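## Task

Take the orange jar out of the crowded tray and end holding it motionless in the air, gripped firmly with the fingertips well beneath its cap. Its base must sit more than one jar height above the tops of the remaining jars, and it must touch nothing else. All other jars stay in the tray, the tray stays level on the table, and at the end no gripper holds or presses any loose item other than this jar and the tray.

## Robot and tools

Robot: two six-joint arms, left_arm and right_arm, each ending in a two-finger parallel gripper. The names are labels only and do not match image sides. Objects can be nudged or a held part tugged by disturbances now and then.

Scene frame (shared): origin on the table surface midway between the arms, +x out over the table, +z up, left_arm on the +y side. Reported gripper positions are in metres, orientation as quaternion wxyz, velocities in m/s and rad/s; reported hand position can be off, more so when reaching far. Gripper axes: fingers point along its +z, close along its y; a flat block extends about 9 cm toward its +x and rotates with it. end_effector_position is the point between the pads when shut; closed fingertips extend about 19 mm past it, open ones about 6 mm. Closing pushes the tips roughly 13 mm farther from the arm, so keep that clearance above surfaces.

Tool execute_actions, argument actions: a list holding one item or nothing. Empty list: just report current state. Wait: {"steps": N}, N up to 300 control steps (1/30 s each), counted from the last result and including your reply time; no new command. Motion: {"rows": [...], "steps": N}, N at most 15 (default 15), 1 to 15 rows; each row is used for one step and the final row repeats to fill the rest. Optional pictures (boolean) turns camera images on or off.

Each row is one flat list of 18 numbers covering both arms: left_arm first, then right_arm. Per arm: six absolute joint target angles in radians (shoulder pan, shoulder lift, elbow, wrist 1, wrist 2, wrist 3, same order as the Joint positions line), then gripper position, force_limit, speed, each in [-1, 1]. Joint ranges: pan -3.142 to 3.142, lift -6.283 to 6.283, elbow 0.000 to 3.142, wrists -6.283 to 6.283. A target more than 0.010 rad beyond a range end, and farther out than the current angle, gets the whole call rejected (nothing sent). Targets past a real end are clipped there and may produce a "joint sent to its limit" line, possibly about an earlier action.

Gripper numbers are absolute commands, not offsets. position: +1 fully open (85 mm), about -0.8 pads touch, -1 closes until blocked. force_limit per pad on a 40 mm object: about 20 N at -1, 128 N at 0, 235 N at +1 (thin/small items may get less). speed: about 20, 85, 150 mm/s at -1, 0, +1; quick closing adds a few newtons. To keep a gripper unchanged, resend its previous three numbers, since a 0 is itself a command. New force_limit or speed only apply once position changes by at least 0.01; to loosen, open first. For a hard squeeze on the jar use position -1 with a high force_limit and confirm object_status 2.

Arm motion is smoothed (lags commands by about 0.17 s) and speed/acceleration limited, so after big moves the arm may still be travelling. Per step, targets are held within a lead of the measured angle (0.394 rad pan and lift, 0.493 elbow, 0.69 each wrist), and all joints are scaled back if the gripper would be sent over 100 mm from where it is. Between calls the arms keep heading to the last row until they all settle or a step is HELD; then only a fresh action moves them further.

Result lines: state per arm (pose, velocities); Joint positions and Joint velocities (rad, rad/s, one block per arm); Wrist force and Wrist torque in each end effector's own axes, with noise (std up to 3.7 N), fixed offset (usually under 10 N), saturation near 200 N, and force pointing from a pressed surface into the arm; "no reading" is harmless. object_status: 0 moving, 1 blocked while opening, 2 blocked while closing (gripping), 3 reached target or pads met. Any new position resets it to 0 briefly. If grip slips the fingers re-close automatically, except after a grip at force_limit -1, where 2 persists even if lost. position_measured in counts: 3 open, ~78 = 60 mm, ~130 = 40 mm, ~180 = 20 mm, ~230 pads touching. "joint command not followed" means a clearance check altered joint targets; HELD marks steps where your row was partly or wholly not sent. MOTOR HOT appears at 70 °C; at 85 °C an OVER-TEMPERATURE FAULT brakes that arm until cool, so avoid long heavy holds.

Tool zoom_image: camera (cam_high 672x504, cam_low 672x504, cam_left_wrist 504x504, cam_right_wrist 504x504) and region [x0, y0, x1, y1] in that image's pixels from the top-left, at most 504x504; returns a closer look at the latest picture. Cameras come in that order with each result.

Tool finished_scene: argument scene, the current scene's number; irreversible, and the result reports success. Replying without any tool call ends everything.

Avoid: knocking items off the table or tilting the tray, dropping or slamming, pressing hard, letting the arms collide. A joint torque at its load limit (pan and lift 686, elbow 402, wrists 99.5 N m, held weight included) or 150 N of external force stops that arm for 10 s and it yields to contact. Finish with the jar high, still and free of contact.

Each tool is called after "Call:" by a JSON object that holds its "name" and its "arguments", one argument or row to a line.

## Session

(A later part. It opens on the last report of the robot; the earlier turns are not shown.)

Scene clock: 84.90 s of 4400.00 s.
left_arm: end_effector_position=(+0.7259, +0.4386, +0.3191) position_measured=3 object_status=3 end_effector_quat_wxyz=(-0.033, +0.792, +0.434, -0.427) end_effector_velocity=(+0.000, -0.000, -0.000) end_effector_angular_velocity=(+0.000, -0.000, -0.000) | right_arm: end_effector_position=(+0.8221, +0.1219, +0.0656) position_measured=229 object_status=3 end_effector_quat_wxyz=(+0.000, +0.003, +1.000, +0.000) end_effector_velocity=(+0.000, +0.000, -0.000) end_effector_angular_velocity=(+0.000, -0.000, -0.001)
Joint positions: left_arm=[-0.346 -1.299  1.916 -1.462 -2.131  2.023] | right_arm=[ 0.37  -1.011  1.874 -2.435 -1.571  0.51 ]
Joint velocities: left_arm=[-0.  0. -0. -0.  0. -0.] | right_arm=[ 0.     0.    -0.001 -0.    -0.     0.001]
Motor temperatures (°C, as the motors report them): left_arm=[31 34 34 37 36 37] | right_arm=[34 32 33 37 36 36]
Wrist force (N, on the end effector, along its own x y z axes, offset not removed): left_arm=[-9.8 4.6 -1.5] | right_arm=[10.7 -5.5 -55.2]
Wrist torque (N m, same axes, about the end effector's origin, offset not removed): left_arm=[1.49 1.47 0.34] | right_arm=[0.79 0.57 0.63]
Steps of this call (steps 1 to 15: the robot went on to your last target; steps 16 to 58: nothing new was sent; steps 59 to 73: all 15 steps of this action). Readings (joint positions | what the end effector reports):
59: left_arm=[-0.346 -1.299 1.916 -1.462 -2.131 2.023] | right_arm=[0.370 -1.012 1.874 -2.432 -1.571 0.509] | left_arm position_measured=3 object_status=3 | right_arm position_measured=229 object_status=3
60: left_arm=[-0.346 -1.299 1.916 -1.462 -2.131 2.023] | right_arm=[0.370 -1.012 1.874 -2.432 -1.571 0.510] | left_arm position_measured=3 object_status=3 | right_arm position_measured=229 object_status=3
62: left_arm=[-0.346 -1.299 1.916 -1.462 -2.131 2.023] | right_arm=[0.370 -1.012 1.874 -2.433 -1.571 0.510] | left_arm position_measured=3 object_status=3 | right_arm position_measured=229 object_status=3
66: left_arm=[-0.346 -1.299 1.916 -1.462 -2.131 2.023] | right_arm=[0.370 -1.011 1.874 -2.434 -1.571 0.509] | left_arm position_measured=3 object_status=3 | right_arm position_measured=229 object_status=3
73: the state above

Call:
{"name": "execute_actions", "arguments": {
  "actions": [
    {"rows":[[-0.346,-1.299,1.916,-1.462,-2.131,2.023,1,0,0,0.3705,-1.01125,1.8742,-2.4339,-1.571,0.5095,-0.8,-1,1],[-0.346,-1.299,1.916,-1.462,-2.131,2.023,1,0,0,0.3705,-1.01125,1.8742,-2.4339,-1.571,0.5095,-0.8,-1,1],[-0.346,-1.299,1.916,-1.462,-2.131,2.023,1,0,0,0.3745,-1.0087,1.8692,-2.43145,-1.571,0.5095,-0.8,-1,1],[-0.346,-1.299,1.916,-1.462,-2.131,2.023,1,0,0,0.3745,-1.0087,1.8692,-2.43145,-1.571,0.5095,-0.8,-1,1],[-0.346,-1.299,1.916,-1.462,-2.131,2.023,1,0,0,0.3785,-1.0061,1.86415,-2.4290,-1.571,0.5135,-0.8,-1,1]]}
  ]
}}

Scene clock: 93.57 s of 4400.00 s.
left_arm: end_effector_position=(+0.7259, +0.4386, +0.3191) position_measured=3 object_status=3 end_effector_quat_wxyz=(-0.033, +0.792, +0.434, -0.427) end_effector_velocity=(-0.001, +0.000, -0.000) end_effector_angular_velocity=(+0.000, +0.001, -0.001) | right_arm: end_effector_position=(+0.8219, +0.1309, +0.0655) position_measured=229 object_status=3 end_effector_quat_wxyz=(+0.000, +0.001, +1.000, -0.000) end_effector_velocity=(+0.000, +0.006, +0.000) end_effector_angular_velocity=(-0.002, -0.002, +0.002)
Joint positions: left_arm=[-0.346 -1.299  1.916 -1.462 -2.131  2.023] | right_arm=[ 0.378 -1.006  1.865 -2.429 -1.571  0.513]
Joint velocities: left_arm=[-0.    -0.     0.002  0.     0.     0.001] | right_arm=[ 0.005  0.003 -0.006  0.003 -0.003  0.003]
Motor temperatures (°C, as the motors report them): left_arm=[31 34 34 37 36 37] | right_arm=[34 32 33 37 36 36]
Wrist force (N, on the end effector, along its own x y z axes, offset not removed): left_arm=[-10.2 -0.5 4.4] | right_arm=[0.8 -13.1 -60.3]
Wrist torque (N m, same axes, about the end effector's origin, offset not removed): left_arm=[0.63 1.66 0.30] | right_arm=[0.61 0.27 0.60]
Steps of this call (steps 1 to 15: the robot went on to your last target; steps 16 to 90: nothing new was sent; then 5.17 s passed at rest; steps 91 to 105: all 15 steps of this action). Readings (joint positions | what the end effector reports):
91: left_arm=[-0.346 -1.299 1.916 -1.462 -2.131 2.023] | right_arm=[0.370 -1.011 1.874 -2.435 -1.571 0.510] | left_arm position_measured=3 object_status=3 | right_arm position_measured=229 object_status=3
92: left_arm=[-0.346 -1.299 1.916 -1.462 -2.131 2.023] | right_arm=[0.370 -1.011 1.874 -2.435 -1.571 0.509] | left_arm position_measured=3 object_status=3 | right_arm position_measured=229 object_status=3
94: left_arm=[-0.346 -1.299 1.916 -1.462 -2.131 2.023] | right_arm=[0.371 -1.011 1.874 -2.434 -1.571 0.510] | left_arm position_measured=3 object_status=3 | right_arm position_measured=229 object_status=3
98: left_arm=[-0.346 -1.299 1.916 -1.462 -2.131 2.023] | right_arm=[0.374 -1.008 1.869 -2.431 -1.571 0.511] | left_arm position_measured=3 object_status=3 | right_arm position_measured=229 object_status=3
105: the state above

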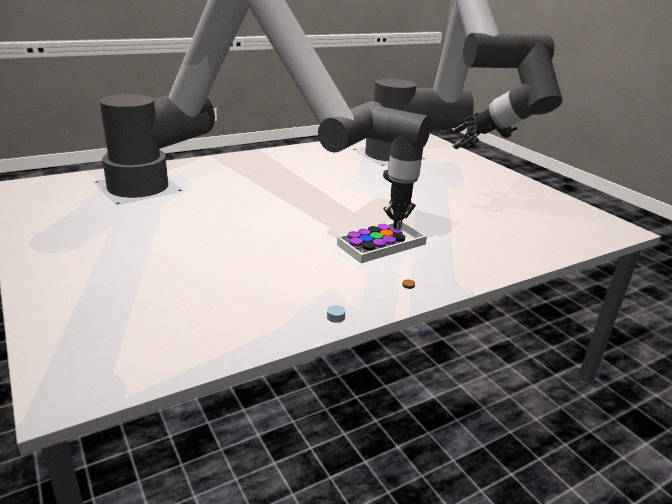

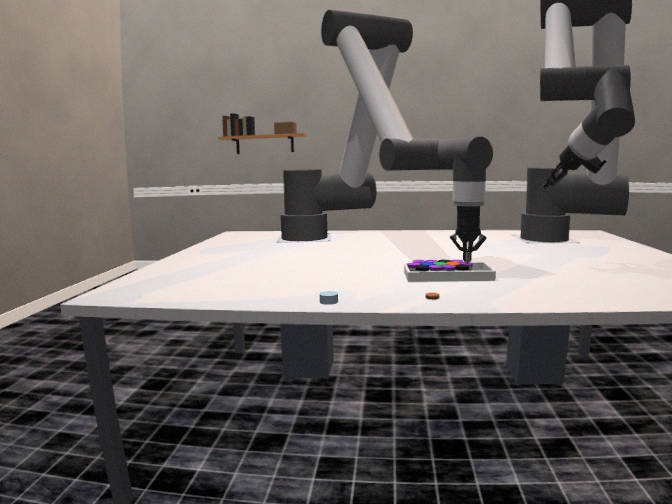

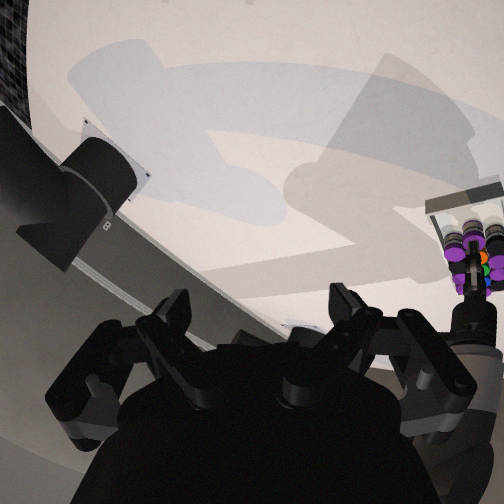

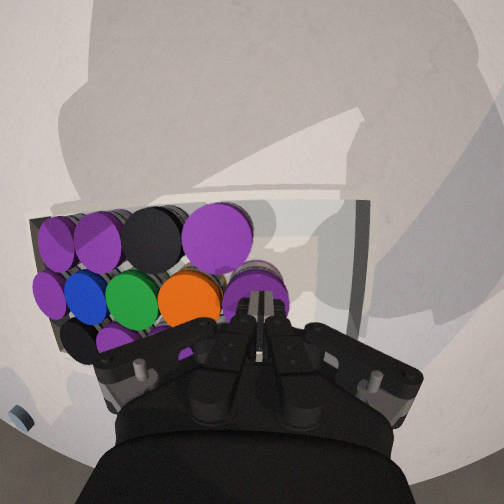

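Call:
{"name": "execute_actions", "arguments": {
  "actions": [
    {"rows":[[-0.346,-1.299,1.916,-1.462,-2.131,2.023,1,0,0,0.3785,-1.012,1.8621,-2.4211,-1.571,0.5135,-0.8,-1,1],[-0.346,-1.299,1.916,-1.462,-2.131,2.023,1,0,0,0.3785,-1.012,1.8621,-2.4211,-1.571,0.5135,-0.8,-1,1],[-0.346,-1.299,1.916,-1.462,-2.131,2.023,1,0,0,0.3833,-1.0089,1.8561,-2.4182,-1.571,-1.0525,0.2,-1,1]]}
  ],
  "pictures": false
}}

Call:
{"name": "execute_actions", "arguments": {
  "actions": [
    {"steps":25}
  ]
}}

Call:
{"name": "zoom_image", "arguments": {
  "camera": "cam_right_wrist",
  "region": [140, 170, 380, 370]
}}

Scene clock: 108.20 s of 4400.00 s.
left_arm: end_effector_position=(+0.7259, +0.4386, +0.3191) position_measured=3 object_status=3 end_effector_quat_wxyz=(-0.033, +0.792, +0.434, -0.427) end_effector_velocity=(+0.000, -0.000, -0.000) end_effector_angular_velocity=(-0.000, +0.000, -0.000) | right_arm: end_effector_position=(+0.8219, +0.1376, +0.0718) position_measured=111 object_status=0 end_effector_quat_wxyz=(-0.000, -0.385, +0.923, -0.000) end_effector_velocity=(-0.001, +0.002, +0.001) end_effector_angular_velocity=(-0.000, +0.002, +2.799)
Joint positions: left_arm=[-0.346 -1.299  1.916 -1.462 -2.131  2.023] | right_arm=[ 0.383 -1.009  1.857 -2.419 -1.571 -0.274]
Joint velocities: left_arm=[-0.     0.001 -0.    -0.    -0.     0.   ] | right_arm=[ 0.002 -0.001 -0.002  0.004  0.    -2.797]
Motor temperatures (°C, as the motors report them): left_arm=[31 34 34 37 36 37] | right_arm=[34 32 33 37 36 36]
Wrist force (N, on the end effector, along its own x y z axes, offset not removed): left_arm=[-10.1 4.6 7.7] | right_arm=[0.8 3.3 0.1]
Wrist torque (N m, same axes, about the end effector's origin, offset not removed): left_arm=[1.73 1.60 0.32] | right_arm=[0.70 0.34 0.56]
Steps of this call (steps 1 to 15: the robot went on to your last target; steps 16 to 90: nothing new was sent; then 11.13 s passed at rest; steps 91 to 105: all 15 steps of this action). Readings (joint positions | what the end effector reports):
91: left_arm=[-0.346 -1.299 1.916 -1.462 -2.131 2.023] | right_arm=[0.379 -1.006 1.864 -2.429 -1.571 0.514] | left_arm position_measured=3 object_status=3 | right_arm position_measured=229 object_status=3
92: left_arm=[-0.346 -1.299 1.916 -1.462 -2.131 2.023] | right_arm=[0.379 -1.006 1.864 -2.428 -1.571 0.514] | left_arm position_measured=3 object_status=3 | right_arm position_measured=229 object_status=3
94: left_arm=[-0.346 -1.299 1.916 -1.462 -2.131 2.023] | right_arm=[0.379 -1.008 1.863 -2.426 -1.571 0.511] | left_arm position_measured=3 object_status=3 | right_arm position_measured=229 object_status=0
98: left_arm=[-0.346 -1.299 1.916 -1.462 -2.131 2.023] | right_arm=[0.382 -1.009 1.859 -2.421 -1.571 0.352] | left_arm position_measured=3 object_status=3 | right_arm position_measured=194 object_status=0
105: the state above

Scene clock: 109.03 s of 4400.00 s.
left_arm: end_effector_position=(+0.7259, +0.4386, +0.3191) position_measured=3 object_status=3 end_effector_quat_wxyz=(-0.033, +0.792, +0.434, -0.427) end_effector_velocity=(-0.001, +0.000, -0.001) end_effector_angular_velocity=(+0.001, +0.002, -0.001) | right_arm: end_effector_position=(+0.8219, +0.1379, +0.0722) position_measured=104 object_status=3 end_effector_quat_wxyz=(+0.000, -0.706, +0.708, -0.000) end_effector_velocity=(-0.000, -0.000, -0.000) end_effector_angular_velocity=(+0.000, +0.001, +0.013)
Joint positions: left_arm=[-0.346 -1.299  1.916 -1.462 -2.131  2.023] | right_arm=[ 0.383 -1.009  1.856 -2.418 -1.571 -1.051]
Joint velocities: left_arm=[-0.     0.     0.002  0.     0.     0.   ] | right_arm=[ 0.    -0.     0.    -0.     0.001 -0.013]
Motor temperatures (°C, as the motors report them): left_arm=[31 34 34 37 36 37] | right_arm=[34 32 33 37 36 36]
Wrist force (N, on the end effector, along its own x y z axes, offset not removed): left_arm=[-11.7 0.9 0.0] | right_arm=[-0.4 3.2 0.6]
Wrist torque (N m, same axes, about the end effector's origin, offset not removed): left_arm=[0.80 1.93 0.22] | right_arm=[0.75 0.59 0.57]
Steps of this call (steps 1 to 25: the robot went on to your last target). Readings (joint positions | what the end effector reports):
1: left_arm=[-0.346 -1.299 1.916 -1.462 -2.131 2.023] | right_arm=[0.383 -1.009 1.856 -2.419 -1.571 -0.369] | left_arm position_measured=3 object_status=3 | right_arm position_measured=108 object_status=0
2: left_arm=[-0.346 -1.299 1.916 -1.462 -2.131 2.023] | right_arm=[0.383 -1.009 1.856 -2.418 -1.571 -0.463] | left_arm position_measured=3 object_status=3 | right_arm position_measured=106 object_status=0
4: left_arm=[-0.346 -1.299 1.916 -1.462 -2.131 2.023] | right_arm=[0.383 -1.009 1.856 -2.418 -1.571 -0.651] | left_arm position_measured=3 object_status=3 | right_arm position_measured=104 object_status=0
8: left_arm=[-0.346 -1.299 1.916 -1.462 -2.131 2.023] | right_arm=[0.383 -1.009 1.856 -2.418 -1.571 -0.909] | left_arm position_measured=3 object_status=3 | right_arm position_measured=104 object_status=0
25: the state above

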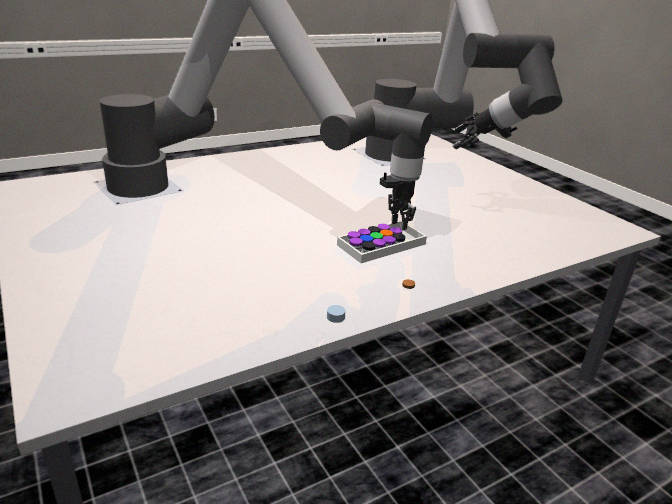

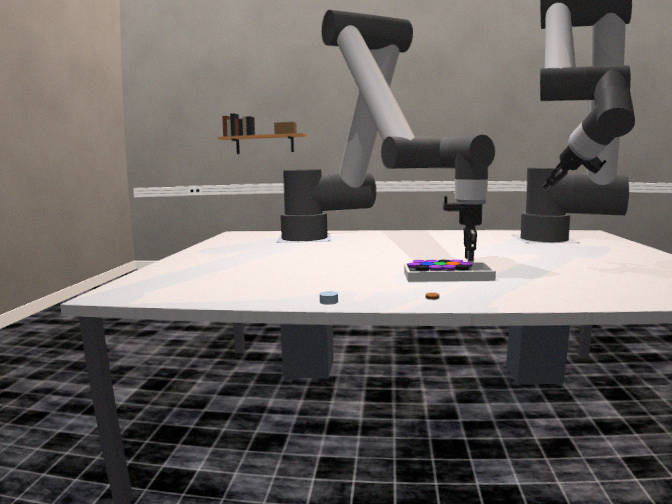

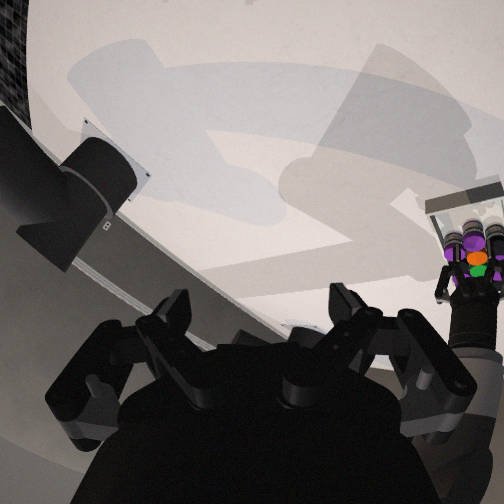

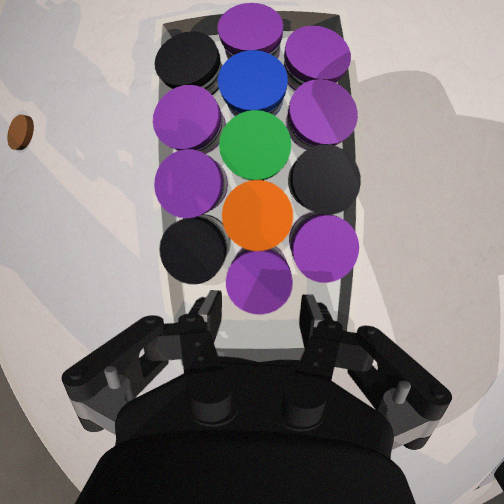

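Region (140, 170, 380, 370) of cam_right_wrist's 504x504 image, scaled by 2.100, with more detail than that image has.

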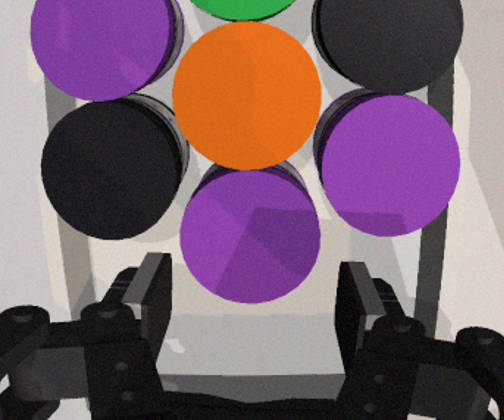

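Call:
{"name": "execute_actions", "arguments": {
  "actions": [
    {"rows":[[-0.346,-1.299,1.916,-1.462,-2.131,2.023,1,0,0,0.3829,-0.9945,1.8593,-2.4358,-1.571,-1.04,0.2,-1,1]]}
  ]
}}

Call:
{"name": "zoom_image", "arguments": {
  "camera": "cam_right_wrist",
  "region": [140, 170, 380, 370]
}}

Scene clock: 114.77 s of 4400.00 s.
left_arm: end_effector_position=(+0.7259, +0.4386, +0.3191) position_measured=3 object_status=3 end_effector_quat_wxyz=(-0.033, +0.792, +0.434, -0.427) end_effector_velocity=(-0.000, -0.000, -0.000) end_effector_angular_velocity=(+0.000, +0.000, -0.001) | right_arm: end_effector_position=(+0.8229, +0.1380, +0.0577) position_measured=104 object_status=3 end_effector_quat_wxyz=(+0.000, -0.702, +0.712, -0.000) end_effector_velocity=(+0.001, -0.001, -0.004) end_effector_angular_velocity=(-0.001, -0.001, -0.005)
Joint positions: left_arm=[-0.346 -1.299  1.916 -1.462 -2.131  2.023] | right_arm=[ 0.383 -0.995  1.859 -2.435 -1.571 -1.04 ]
Joint velocities: left_arm=[-0. -0.  0. -0.  0.  0.] | right_arm=[-0.     0.004  0.001 -0.004 -0.002  0.004]
Motor temperatures (°C, as the motors report them): left_arm=[31 34 34 37 36 37] | right_arm=[34 32 33 37 36 36]
Wrist force (N, on the end effector, along its own x y z axes, offset not removed): left_arm=[-5.1 1.0 7.1] | right_arm=[1.3 -0.3 -0.5]
Wrist torque (N m, same axes, about the end effector's origin, offset not removed): left_arm=[1.02 0.73 0.29] | right_arm=[0.04 0.17 0.57]
Steps of this call (steps 1 to 30: the robot went on to your last target; steps 31 to 90: nothing new was sent; then 2.23 s passed at rest; steps 91 to 105: all 15 steps of this action). Readings (joint positions | what the end effector reports):
91: left_arm=[-0.346 -1.299 1.916 -1.462 -2.131 2.023] | right_arm=[0.383 -1.009 1.856 -2.418 -1.571 -1.053] | left_arm position_measured=3 object_status=3 | right_arm position_measured=104 object_status=3
92: left_arm=[-0.346 -1.299 1.916 -1.462 -2.131 2.023] | right_arm=[0.383 -1.008 1.856 -2.419 -1.571 -1.052] | left_arm position_measured=3 object_status=3 | right_arm position_measured=104 object_status=3
94: left_arm=[-0.346 -1.299 1.916 -1.462 -2.131 2.023] | right_arm=[0.383 -1.003 1.857 -2.425 -1.571 -1.048] | left_arm position_measured=3 object_status=3 | right_arm position_measured=104 object_status=3
98: left_arm=[-0.346 -1.299 1.916 -1.462 -2.131 2.023] | right_arm=[0.383 -0.998 1.858 -2.432 -1.571 -1.043] | left_arm position_measured=3 object_status=3 | right_arm position_measured=104 object_status=3
105: the state above

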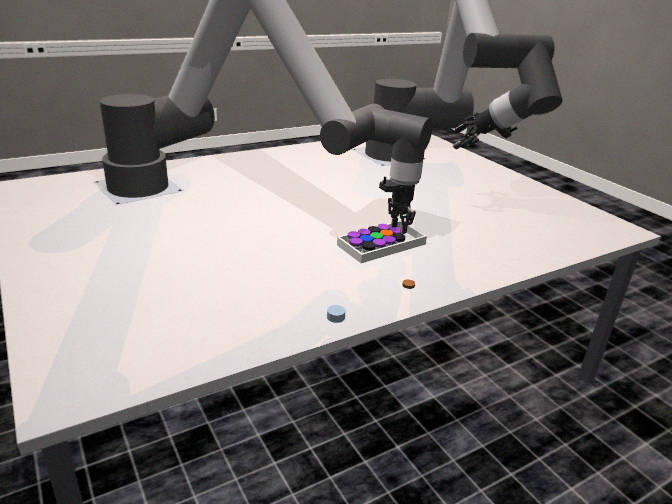

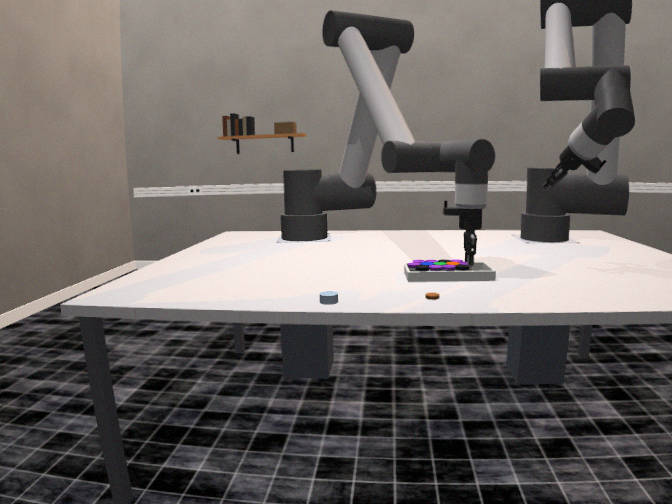

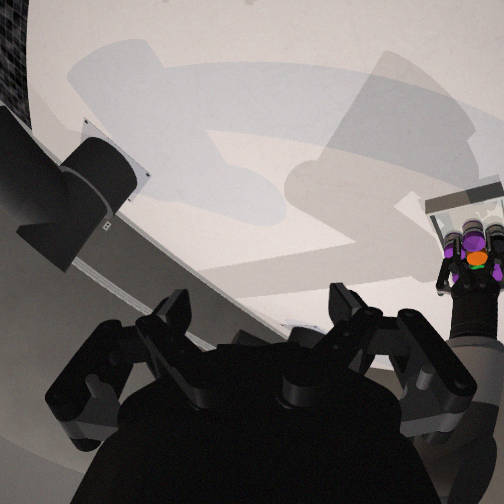

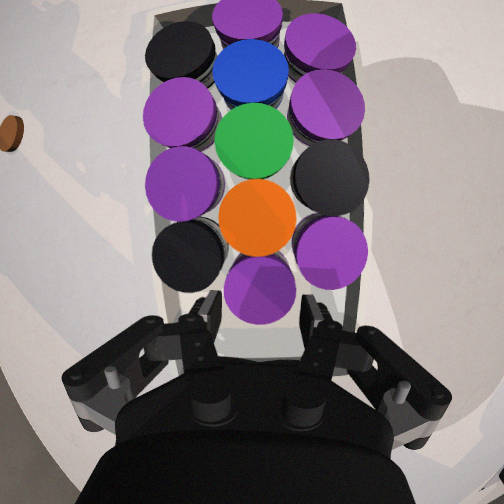

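Region (140, 170, 380, 370) of cam_right_wrist's 504x504 image, scaled by 2.100, with more detail than that image has.

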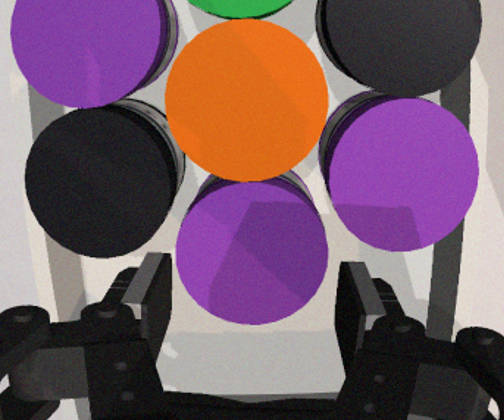

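Call:
{"name": "execute_actions", "arguments": {
  "actions": [
    {"rows":[[-0.346,-1.299,1.916,-1.462,-2.131,2.023,1,0,0,0.3781,-0.9976,1.8654,-2.4388,-1.571,-1.07,0.13,-1,0]]}
  ],
  "pictures": false
}}

Call:
{"name": "execute_actions", "arguments": {
  "actions": [
    {"rows":[[-0.346,-1.299,1.916,-1.462,-2.131,2.023,1,0,0,0.3781,-0.9976,1.8654,-2.4388,-1.571,-1.07,-1,-0.9,-1]]}
  ]
}}

Scene clock: 118.17 s of 4400.00 s.
left_arm: end_effector_position=(+0.7259, +0.4386, +0.3191) position_measured=3 object_status=3 end_effector_quat_wxyz=(-0.033, +0.792, +0.434, -0.427) end_effector_velocity=(-0.000, +0.000, -0.000) end_effector_angular_velocity=(+0.000, -0.000, -0.000) | right_arm: end_effector_position=(+0.8229, +0.1321, +0.0570) position_measured=113 object_status=3 end_effector_quat_wxyz=(+0.000, -0.711, +0.704, -0.000) end_effector_velocity=(+0.001, -0.001, +0.001) end_effector_angular_velocity=(+0.001, -0.002, +0.005)
Joint positions: left_arm=[-0.346 -1.299  1.916 -1.462 -2.131  2.023] | right_arm=[ 0.378 -0.997  1.865 -2.439 -1.571 -1.069]
Joint velocities: left_arm=[-0.    -0.     0.001 -0.     0.    -0.   ] | right_arm=[-0.002 -0.001  0.001 -0.002 -0.    -0.007]
Motor temperatures (°C, as the motors report them): left_arm=[31 34 34 37 36 37] | right_arm=[34 32 33 37 36 36]
Wrist force (N, on the end effector, along its own x y z axes, offset not removed): left_arm=[-8.6 5.0 3.0] | right_arm=[1.9 4.9 -1.0]
Wrist torque (N m, same axes, about the end effector's origin, offset not removed): left_arm=[1.63 1.23 0.33] | right_arm=[1.05 -0.01 0.56]
Steps of this call (steps 1 to 15: the robot went on to your last target; steps 16 to 87: nothing new was sent; steps 88 to 102: all 15 steps of this action). Readings (joint positions | what the end effector reports):
88: left_arm=[-0.346 -1.299 1.916 -1.462 -2.131 2.023] | right_arm=[0.383 -0.994 1.859 -2.436 -1.571 -1.040] | left_arm position_measured=3 object_status=3 | right_arm position_measured=104 object_status=0
89: left_arm=[-0.346 -1.299 1.916 -1.462 -2.131 2.023] | right_arm=[0.383 -0.995 1.860 -2.436 -1.571 -1.041] | left_arm position_measured=3 object_status=3 | right_arm position_measured=104 object_status=0
91: left_arm=[-0.346 -1.299 1.916 -1.462 -2.131 2.023] | right_arm=[0.381 -0.996 1.862 -2.437 -1.571 -1.051] | left_arm position_measured=3 object_status=3 | right_arm position_measured=109 object_status=0
95: left_arm=[-0.346 -1.299 1.916 -1.462 -2.131 2.023] | right_arm=[0.379 -0.997 1.864 -2.438 -1.571 -1.063] | left_arm position_measured=3 object_status=3 | right_arm position_measured=112 object_status=0
102: the state above

Scene clock: 118.67 s of 4400.00 s.
left_arm: end_effector_position=(+0.7259, +0.4386, +0.3191) position_measured=3 object_status=3 end_effector_quat_wxyz=(-0.033, +0.792, +0.434, -0.427) end_effector_velocity=(-0.001, -0.000, -0.000) end_effector_angular_velocity=(-0.000, +0.000, -0.001) | right_arm: end_effector_position=(+0.8230, +0.1319, +0.0572) position_measured=125 object_status=0 end_effector_quat_wxyz=(+0.000, -0.711, +0.703, -0.000) end_effector_velocity=(+0.001, +0.000, +0.000) end_effector_angular_velocity=(+0.001, -0.001, +0.000)
Joint positions: left_arm=[-0.346 -1.299  1.916 -1.462 -2.131  2.023] | right_arm=[ 0.378 -0.998  1.865 -2.439 -1.571 -1.07 ]
Joint velocities: left_arm=[-0.001 -0.001  0.001 -0.    -0.     0.   ] | right_arm=[-0.    -0.    -0.001 -0.001  0.    -0.   ]
Motor temperatures (°C, as the motors report them): left_arm=[31 34 34 37 36 37] | right_arm=[34 32 33 37 36 36]
Wrist force (N, on the end effector, along its own x y z axes, offset not removed): left_arm=[-12.5 4.7 3.4] | right_arm=[-1.6 4.7 -8.5]
Wrist torque (N m, same axes, about the end effector's origin, offset not removed): left_arm=[1.61 2.11 0.29] | right_arm=[0.62 0.86 0.58]
Steps of this call (steps 1 to 15: all 15 steps of this action). Readings (joint positions | what the end effector reports):
1: left_arm=[-0.346 -1.299 1.916 -1.462 -2.131 2.023] | right_arm=[0.378 -0.997 1.865 -2.439 -1.571 -1.069] | left_arm position_measured=3 object_status=3 | right_arm position_measured=113 object_status=0
2: left_arm=[-0.346 -1.299 1.916 -1.462 -2.131 2.023] | right_arm=[0.378 -0.997 1.865 -2.439 -1.571 -1.069] | left_arm position_measured=3 object_status=3 | right_arm position_measured=113 object_status=0
4: left_arm=[-0.346 -1.299 1.916 -1.462 -2.131 2.023] | right_arm=[0.378 -0.998 1.865 -2.439 -1.571 -1.070] | left_arm position_measured=3 object_status=3 | right_arm position_measured=114 object_status=0
8: left_arm=[-0.346 -1.299 1.916 -1.462 -2.131 2.023] | right_arm=[0.378 -0.998 1.865 -2.439 -1.571 -1.070] | left_arm position_measured=3 object_status=3 | right_arm position_measured=121 object_status=0
15: the state above

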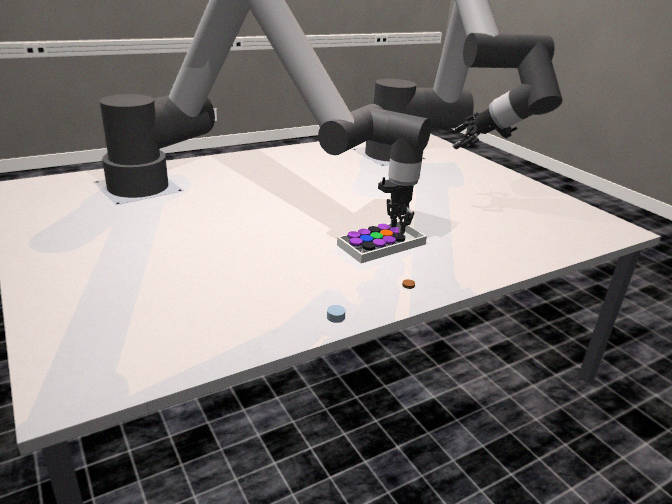

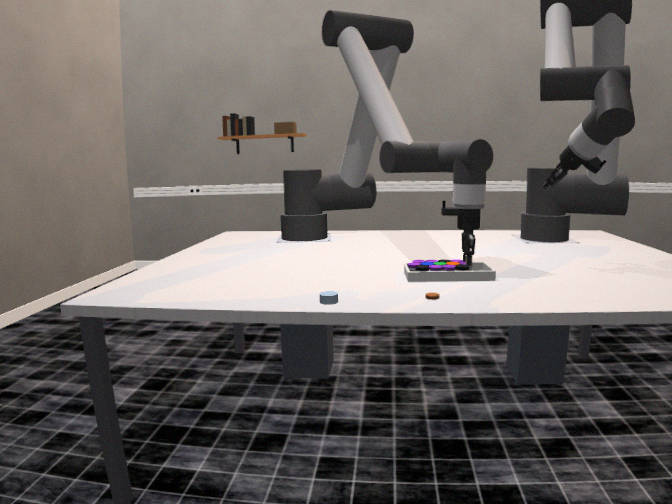

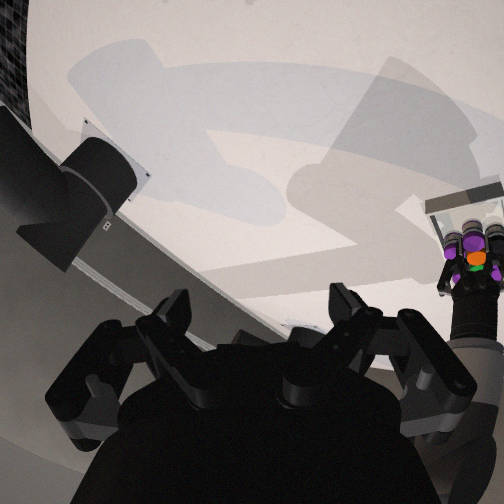

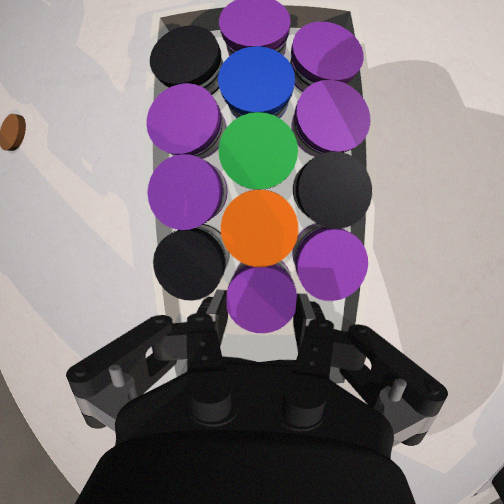

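Call:
{"name": "execute_actions", "arguments": {
  "actions": [
    {"rows":[[-0.346,-1.299,1.916,-1.462,-2.131,2.023,1,0,0,0.3781,-0.999,1.865,-2.437,-1.571,-1.07,-1,-0.9,-1],[-0.346,-1.299,1.916,-1.462,-2.131,2.023,1,0,0,0.3781,-0.999,1.865,-2.437,-1.571,-1.07,-1,-0.9,-1],[-0.346,-1.299,1.916,-1.462,-2.131,2.023,1,0,0,0.3875,-0.9928,1.8527,-2.4309,-1.571,-1.06,-1,-0.9,-1],[-0.346,-1.299,1.916,-1.462,-2.131,2.023,1,0,0,0.3875,-0.9928,1.8527,-2.4309,-1.571,-1.06,-1,-0.9,-1],[-0.346,-1.299,1.916,-1.462,-2.131,2.023,1,0,0,0.3969,-0.9866,1.8405,-2.4248,-1.571,-1.05,-1,-0.9,-1],[-0.346,-1.299,1.916,-1.462,-2.131,2.023,1,0,0,0.3969,-0.9866,1.8405,-2.4248,-1.571,-1.05,-1,-0.9,-1],[-0.346,-1.299,1.916,-1.462,-2.131,2.023,1,0,0,0.4156,-0.9742,1.8159,-2.4125,-1.571,-1.033,-1,-0.9,-1]]}
  ],
  "pictures": false
}}

Call:
{"name": "execute_actions", "arguments": {
  "actions": [
    {"steps":12}
  ]
}}

Call:
{"name": "zoom_image", "arguments": {
  "camera": "cam_high",
  "region": [330, 190, 440, 270]
}}

Scene clock: 129.97 s of 4400.00 s.
left_arm: end_effector_position=(+0.7259, +0.4386, +0.3191) position_measured=3 object_status=3 end_effector_quat_wxyz=(-0.033, +0.792, +0.434, -0.427) end_effector_velocity=(+0.001, -0.001, -0.001) end_effector_angular_velocity=(+0.000, +0.001, +0.000) | right_arm: end_effector_position=(+0.8223, +0.1739, +0.0583) position_measured=125 object_status=2 end_effector_quat_wxyz=(-0.000, -0.711, +0.703, -0.000) end_effector_velocity=(-0.000, +0.046, +0.001) end_effector_angular_velocity=(-0.001, -0.002, +0.001)
Joint positions: left_arm=[-0.346 -1.299  1.916 -1.462 -2.131  2.023] | right_arm=[ 0.411 -0.977  1.822 -2.415 -1.571 -1.037]
Joint velocities: left_arm=[-0.     0.001 -0.001  0.    -0.    -0.001] | right_arm=[ 0.036  0.023 -0.048  0.024 -0.002  0.035]
Motor temperatures (°C, as the motors report them): left_arm=[31 34 34 37 36 37] | right_arm=[34 32 33 37 36 36]
Wrist force (N, on the end effector, along its own x y z axes, offset not removed): left_arm=[-12.3 3.7 4.8] | right_arm=[-0.8 -1.3 -1.0]
Wrist torque (N m, same axes, about the end effector's origin, offset not removed): left_arm=[1.44 2.17 0.32] | right_arm=[-0.20 1.05 0.51]
Steps of this call (steps 1 to 15: the robot went on to your last target; steps 16 to 90: nothing new was sent; then 7.80 s passed at rest; steps 91 to 105: all 15 steps of this action). Readings (joint positions | what the end effector reports):
91: left_arm=[-0.346 -1.299 1.916 -1.462 -2.131 2.023] | right_arm=[0.378 -0.998 1.865 -2.439 -1.571 -1.070] | left_arm position_measured=3 object_status=3 | right_arm position_measured=125 object_status=2
92: left_arm=[-0.346 -1.299 1.916 -1.462 -2.131 2.023] | right_arm=[0.378 -0.998 1.865 -2.439 -1.571 -1.070] | left_arm position_measured=3 object_status=3 | right_arm position_measured=125 object_status=2
94: left_arm=[-0.346 -1.299 1.916 -1.462 -2.131 2.023] | right_arm=[0.379 -0.998 1.865 -2.438 -1.571 -1.070] | left_arm position_measured=3 object_status=3 | right_arm position_measured=125 object_status=2
98: left_arm=[-0.346 -1.299 1.916 -1.462 -2.131 2.023] | right_arm=[0.389 -0.992 1.851 -2.430 -1.571 -1.059] | left_arm position_measured=3 object_status=3 | right_arm position_measured=125 object_status=2
105: the state above

Scene clock: 130.37 s of 4400.00 s.
left_arm: end_effector_position=(+0.7259, +0.4386, +0.3191) position_measured=3 object_status=3 end_effector_quat_wxyz=(-0.033, +0.792, +0.434, -0.427) end_effector_velocity=(+0.000, +0.001, -0.001) end_effector_angular_velocity=(+0.001, +0.001, +0.002) | right_arm: end_effector_position=(+0.8221, +0.1795, +0.0584) position_measured=125 object_status=2 end_effector_quat_wxyz=(-0.000, -0.711, +0.703, -0.000) end_effector_velocity=(-0.002, +0.002, -0.001) end_effector_angular_velocity=(+0.001, +0.003, +0.001)
Joint positions: left_arm=[-0.346 -1.299  1.916 -1.462 -2.131  2.023] | right_arm=[ 0.415 -0.974  1.816 -2.413 -1.571 -1.033]
Joint velocities: left_arm=[ 0.001  0.001  0.     0.    -0.    -0.   ] | right_arm=[ 0.002  0.001 -0.001  0.003  0.003  0.001]
Motor temperatures (°C, as the motors report them): left_arm=[31 34 34 37 36 37] | right_arm=[34 32 33 37 36 36]
Wrist force (N, on the end effector, along its own x y z axes, offset not removed): left_arm=[-9.5 1.1 6.2] | right_arm=[3.4 4.6 -2.4]
Wrist torque (N m, same axes, about the end effector's origin, offset not removed): left_arm=[0.87 1.47 0.33] | right_arm=[1.04 0.07 0.55]
Steps of this call (steps 1 to 12: the robot went on to your last target). Readings (joint positions | what the end effector reports):
1: left_arm=[-0.346 -1.299 1.916 -1.462 -2.131 2.023] | right_arm=[0.412 -0.976 1.821 -2.415 -1.571 -1.036] | left_arm position_measured=3 object_status=3 | right_arm position_measured=125 object_status=2
2: left_arm=[-0.346 -1.299 1.916 -1.462 -2.131 2.023] | right_arm=[0.413 -0.976 1.819 -2.414 -1.571 -1.036] | left_arm position_measured=3 object_status=3 | right_arm position_measured=125 object_status=2
4: left_arm=[-0.346 -1.299 1.916 -1.462 -2.131 2.023] | right_arm=[0.414 -0.975 1.818 -2.414 -1.571 -1.035] | left_arm position_measured=3 object_status=3 | right_arm position_measured=125 object_status=2
8: left_arm=[-0.346 -1.299 1.916 -1.462 -2.131 2.023] | right_arm=[0.415 -0.975 1.817 -2.413 -1.571 -1.034] | left_arm position_measured=3 object_status=3 | right_arm position_measured=125 object_status=2
12: the state above

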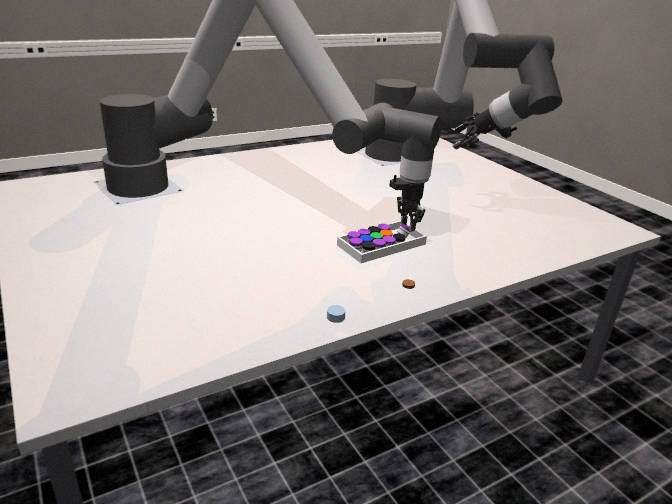

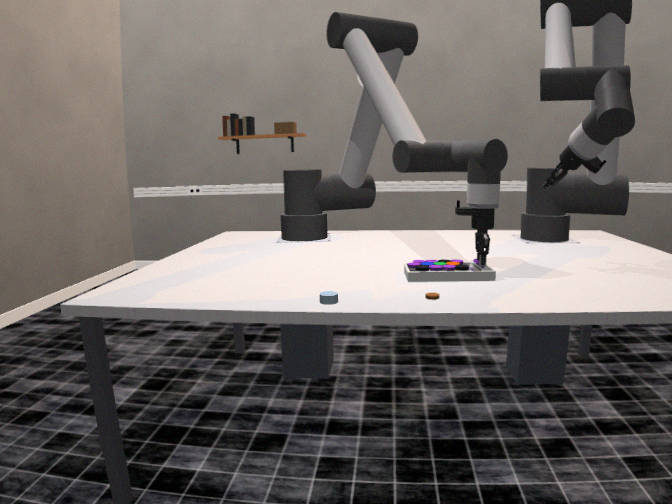

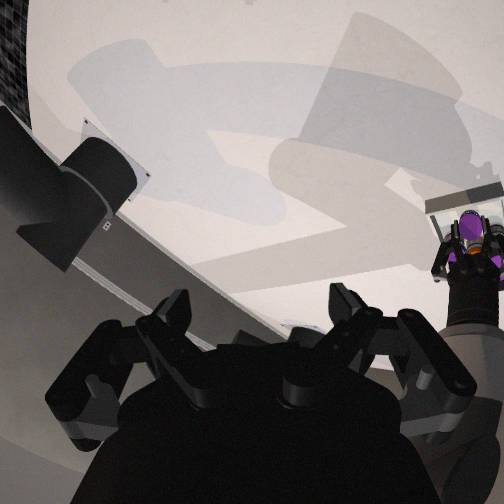

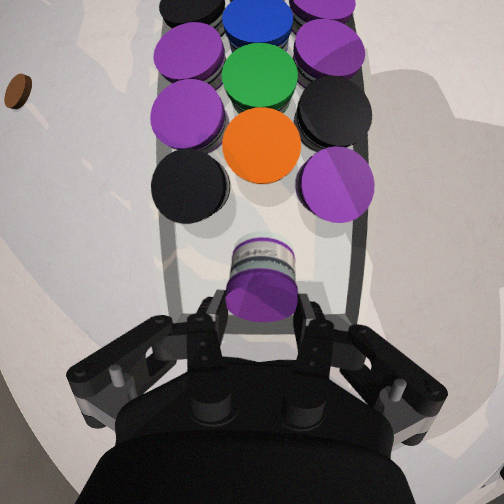

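Region (330, 190, 440, 270) of cam_high's 672x504 image, scaled by 4.582, with more detail than that image has; it fills the top 367 rows of this view, and the rest is white.

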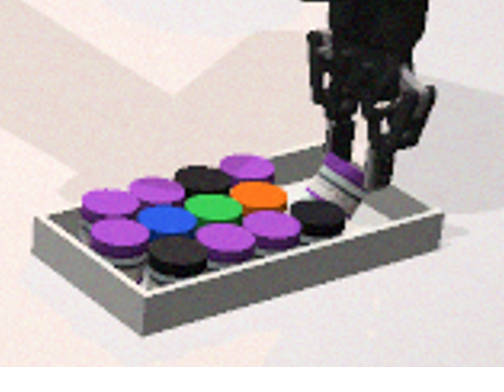

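Call:
{"name": "execute_actions", "arguments": {
  "actions": [
    {"rows":[[-0.346,-1.299,1.916,-1.462,-2.131,2.023,1,0,0,0.403,-0.9826,1.8324,-2.4207,-1.571,-1.045,-1,-0.9,-1]],"steps":12}
  ],
  "pictures": false
}}

Call:
{"name": "execute_actions", "arguments": {
  "actions": [
    {"rows":[[-0.346,-1.299,1.916,-1.462,-2.131,2.023,1,0,0,0.400,-0.9846,1.8364,-2.4227,-1.571,-1.048,0.25,-0.9,0]]}
  ]
}}

Scene clock: 134.47 s of 4400.00 s.
left_arm: end_effector_position=(+0.7259, +0.4386, +0.3191) position_measured=3 object_status=3 end_effector_quat_wxyz=(-0.033, +0.792, +0.434, -0.427) end_effector_velocity=(-0.000, +0.001, -0.001) end_effector_angular_velocity=(+0.000, +0.002, +0.001) | right_arm: end_effector_position=(+0.8227, +0.1650, +0.0586) position_measured=125 object_status=2 end_effector_quat_wxyz=(+0.000, -0.711, +0.703, -0.000) end_effector_velocity=(+0.000, -0.008, +0.001) end_effector_angular_velocity=(+0.003, +0.001, -0.002)
Joint positions: left_arm=[-0.346 -1.299  1.916 -1.462 -2.131  2.023] | right_arm=[ 0.404 -0.982  1.831 -2.42  -1.571 -1.044]
Joint velocities: left_arm=[0.001 0.001 0.001 0.    0.    0.   ] | right_arm=[-0.008 -0.005  0.009 -0.005  0.003 -0.006]
Motor temperatures (°C, as the motors report them): left_arm=[31 34 34 37 36 37] | right_arm=[34 32 33 37 36 36]
Wrist force (N, on the end effector, along its own x y z axes, offset not removed): left_arm=[-8.9 4.7 1.9] | right_arm=[0.1 3.6 -3.0]
Wrist torque (N m, same axes, about the end effector's origin, offset not removed): left_arm=[1.74 1.46 0.25] | right_arm=[0.71 -0.03 0.55]
Steps of this call (steps 1 to 15: the robot went on to your last target; steps 16 to 90: nothing new was sent; then 0.70 s passed at rest; steps 91 to 102: all 12 steps of this action). Readings (joint positions | what the end effector reports):
91: left_arm=[-0.346 -1.299 1.916 -1.462 -2.131 2.023] | right_arm=[0.416 -0.974 1.816 -2.412 -1.571 -1.033] | left_arm position_measured=3 object_status=3 | right_arm position_measured=125 object_status=2
92: left_arm=[-0.346 -1.299 1.916 -1.462 -2.131 2.023] | right_arm=[0.415 -0.975 1.817 -2.413 -1.571 -1.034] | left_arm position_measured=3 object_status=3 | right_arm position_measured=125 object_status=2
94: left_arm=[-0.346 -1.299 1.916 -1.462 -2.131 2.023] | right_arm=[0.411 -0.977 1.822 -2.416 -1.571 -1.037] | left_arm position_measured=3 object_status=3 | right_arm position_measured=125 object_status=2
98: left_arm=[-0.346 -1.299 1.916 -1.462 -2.131 2.023] | right_arm=[0.406 -0.981 1.829 -2.419 -1.571 -1.042] | left_arm position_measured=3 object_status=3 | right_arm position_measured=125 object_status=2
102: the state above

Scene clock: 134.97 s of 4400.00 s.
left_arm: end_effector_position=(+0.7259, +0.4386, +0.3191) position_measured=3 object_status=3 end_effector_quat_wxyz=(-0.033, +0.792, +0.434, -0.427) end_effector_velocity=(-0.001, +0.001, -0.000) end_effector_angular_velocity=(+0.001, +0.001, +0.001) | right_arm: end_effector_position=(+0.8228, +0.1599, +0.0586) position_measured=98 object_status=0 end_effector_quat_wxyz=(+0.000, -0.711, +0.703, -0.000) end_effector_velocity=(+0.000, -0.002, -0.000) end_effector_angular_velocity=(-0.002, -0.002, -0.000)
Joint positions: left_arm=[-0.346 -1.299  1.916 -1.462 -2.131  2.023] | right_arm=[ 0.4   -0.984  1.836 -2.423 -1.571 -1.048]
Joint velocities: left_arm=[ 0.001 -0.     0.001  0.    -0.    -0.001] | right_arm=[-0.001 -0.001  0.002 -0.002 -0.003 -0.001]
Motor temperatures (°C, as the motors report them): left_arm=[31 34 34 37 36 37] | right_arm=[34 32 33 37 36 36]
Wrist force (N, on the end effector, along its own x y z axes, offset not removed): left_arm=[-14.5 4.1 3.4] | right_arm=[1.6 4.4 -1.3]
Wrist torque (N m, same axes, about the end effector's origin, offset not removed): left_arm=[1.58 2.35 0.31] | right_arm=[0.93 0.23 0.51]
Steps of this call (steps 1 to 15: all 15 steps of this action). Readings (joint positions | what the end effector reports):
1: left_arm=[-0.346 -1.299 1.916 -1.462 -2.131 2.023] | right_arm=[0.404 -0.982 1.831 -2.420 -1.571 -1.044] | left_arm position_measured=3 object_status=3 | right_arm position_measured=125 object_status=0
2: left_arm=[-0.346 -1.299 1.916 -1.462 -2.131 2.023] | right_arm=[0.403 -0.982 1.832 -2.420 -1.571 -1.045] | left_arm position_measured=3 object_status=3 | right_arm position_measured=125 object_status=0
4: left_arm=[-0.346 -1.299 1.916 -1.462 -2.131 2.023] | right_arm=[0.402 -0.983 1.834 -2.421 -1.571 -1.046] | left_arm position_measured=3 object_status=3 | right_arm position_measured=118 object_status=0
8: left_arm=[-0.346 -1.299 1.916 -1.462 -2.131 2.023] | right_arm=[0.401 -0.984 1.835 -2.422 -1.571 -1.047] | left_arm position_measured=3 object_status=3 | right_arm position_measured=100 object_status=0
15: the state above

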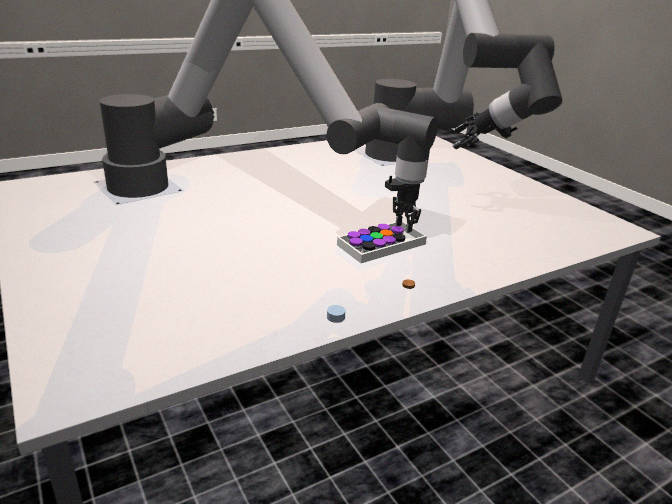

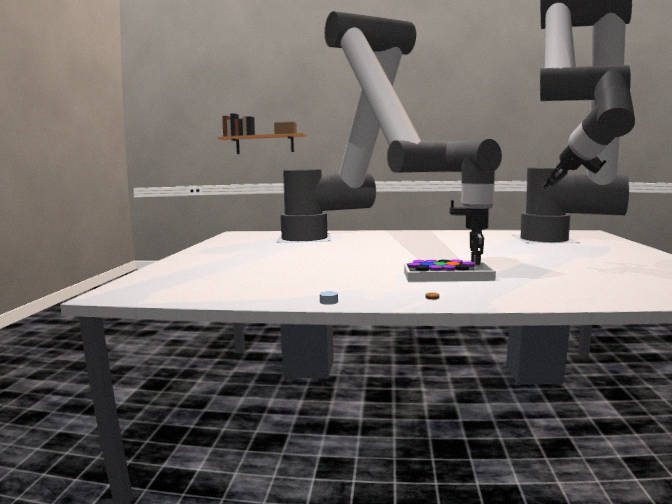

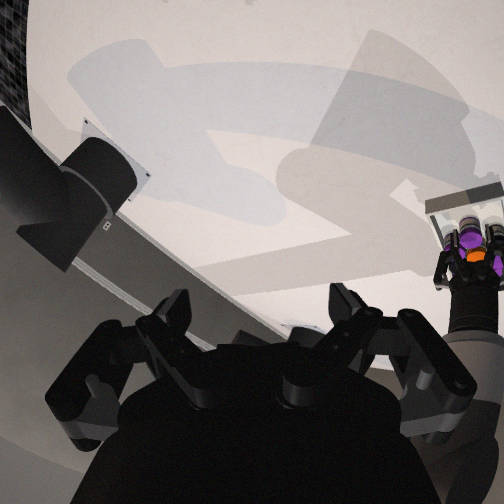

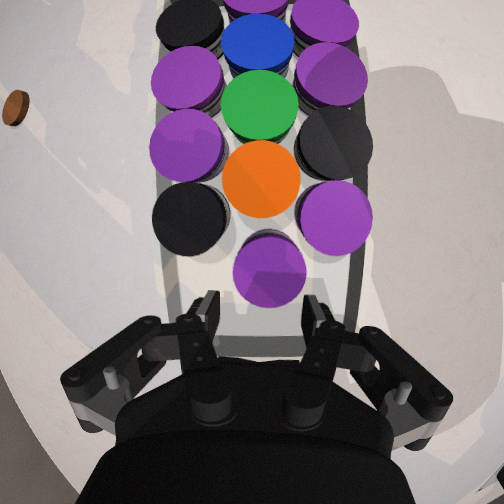

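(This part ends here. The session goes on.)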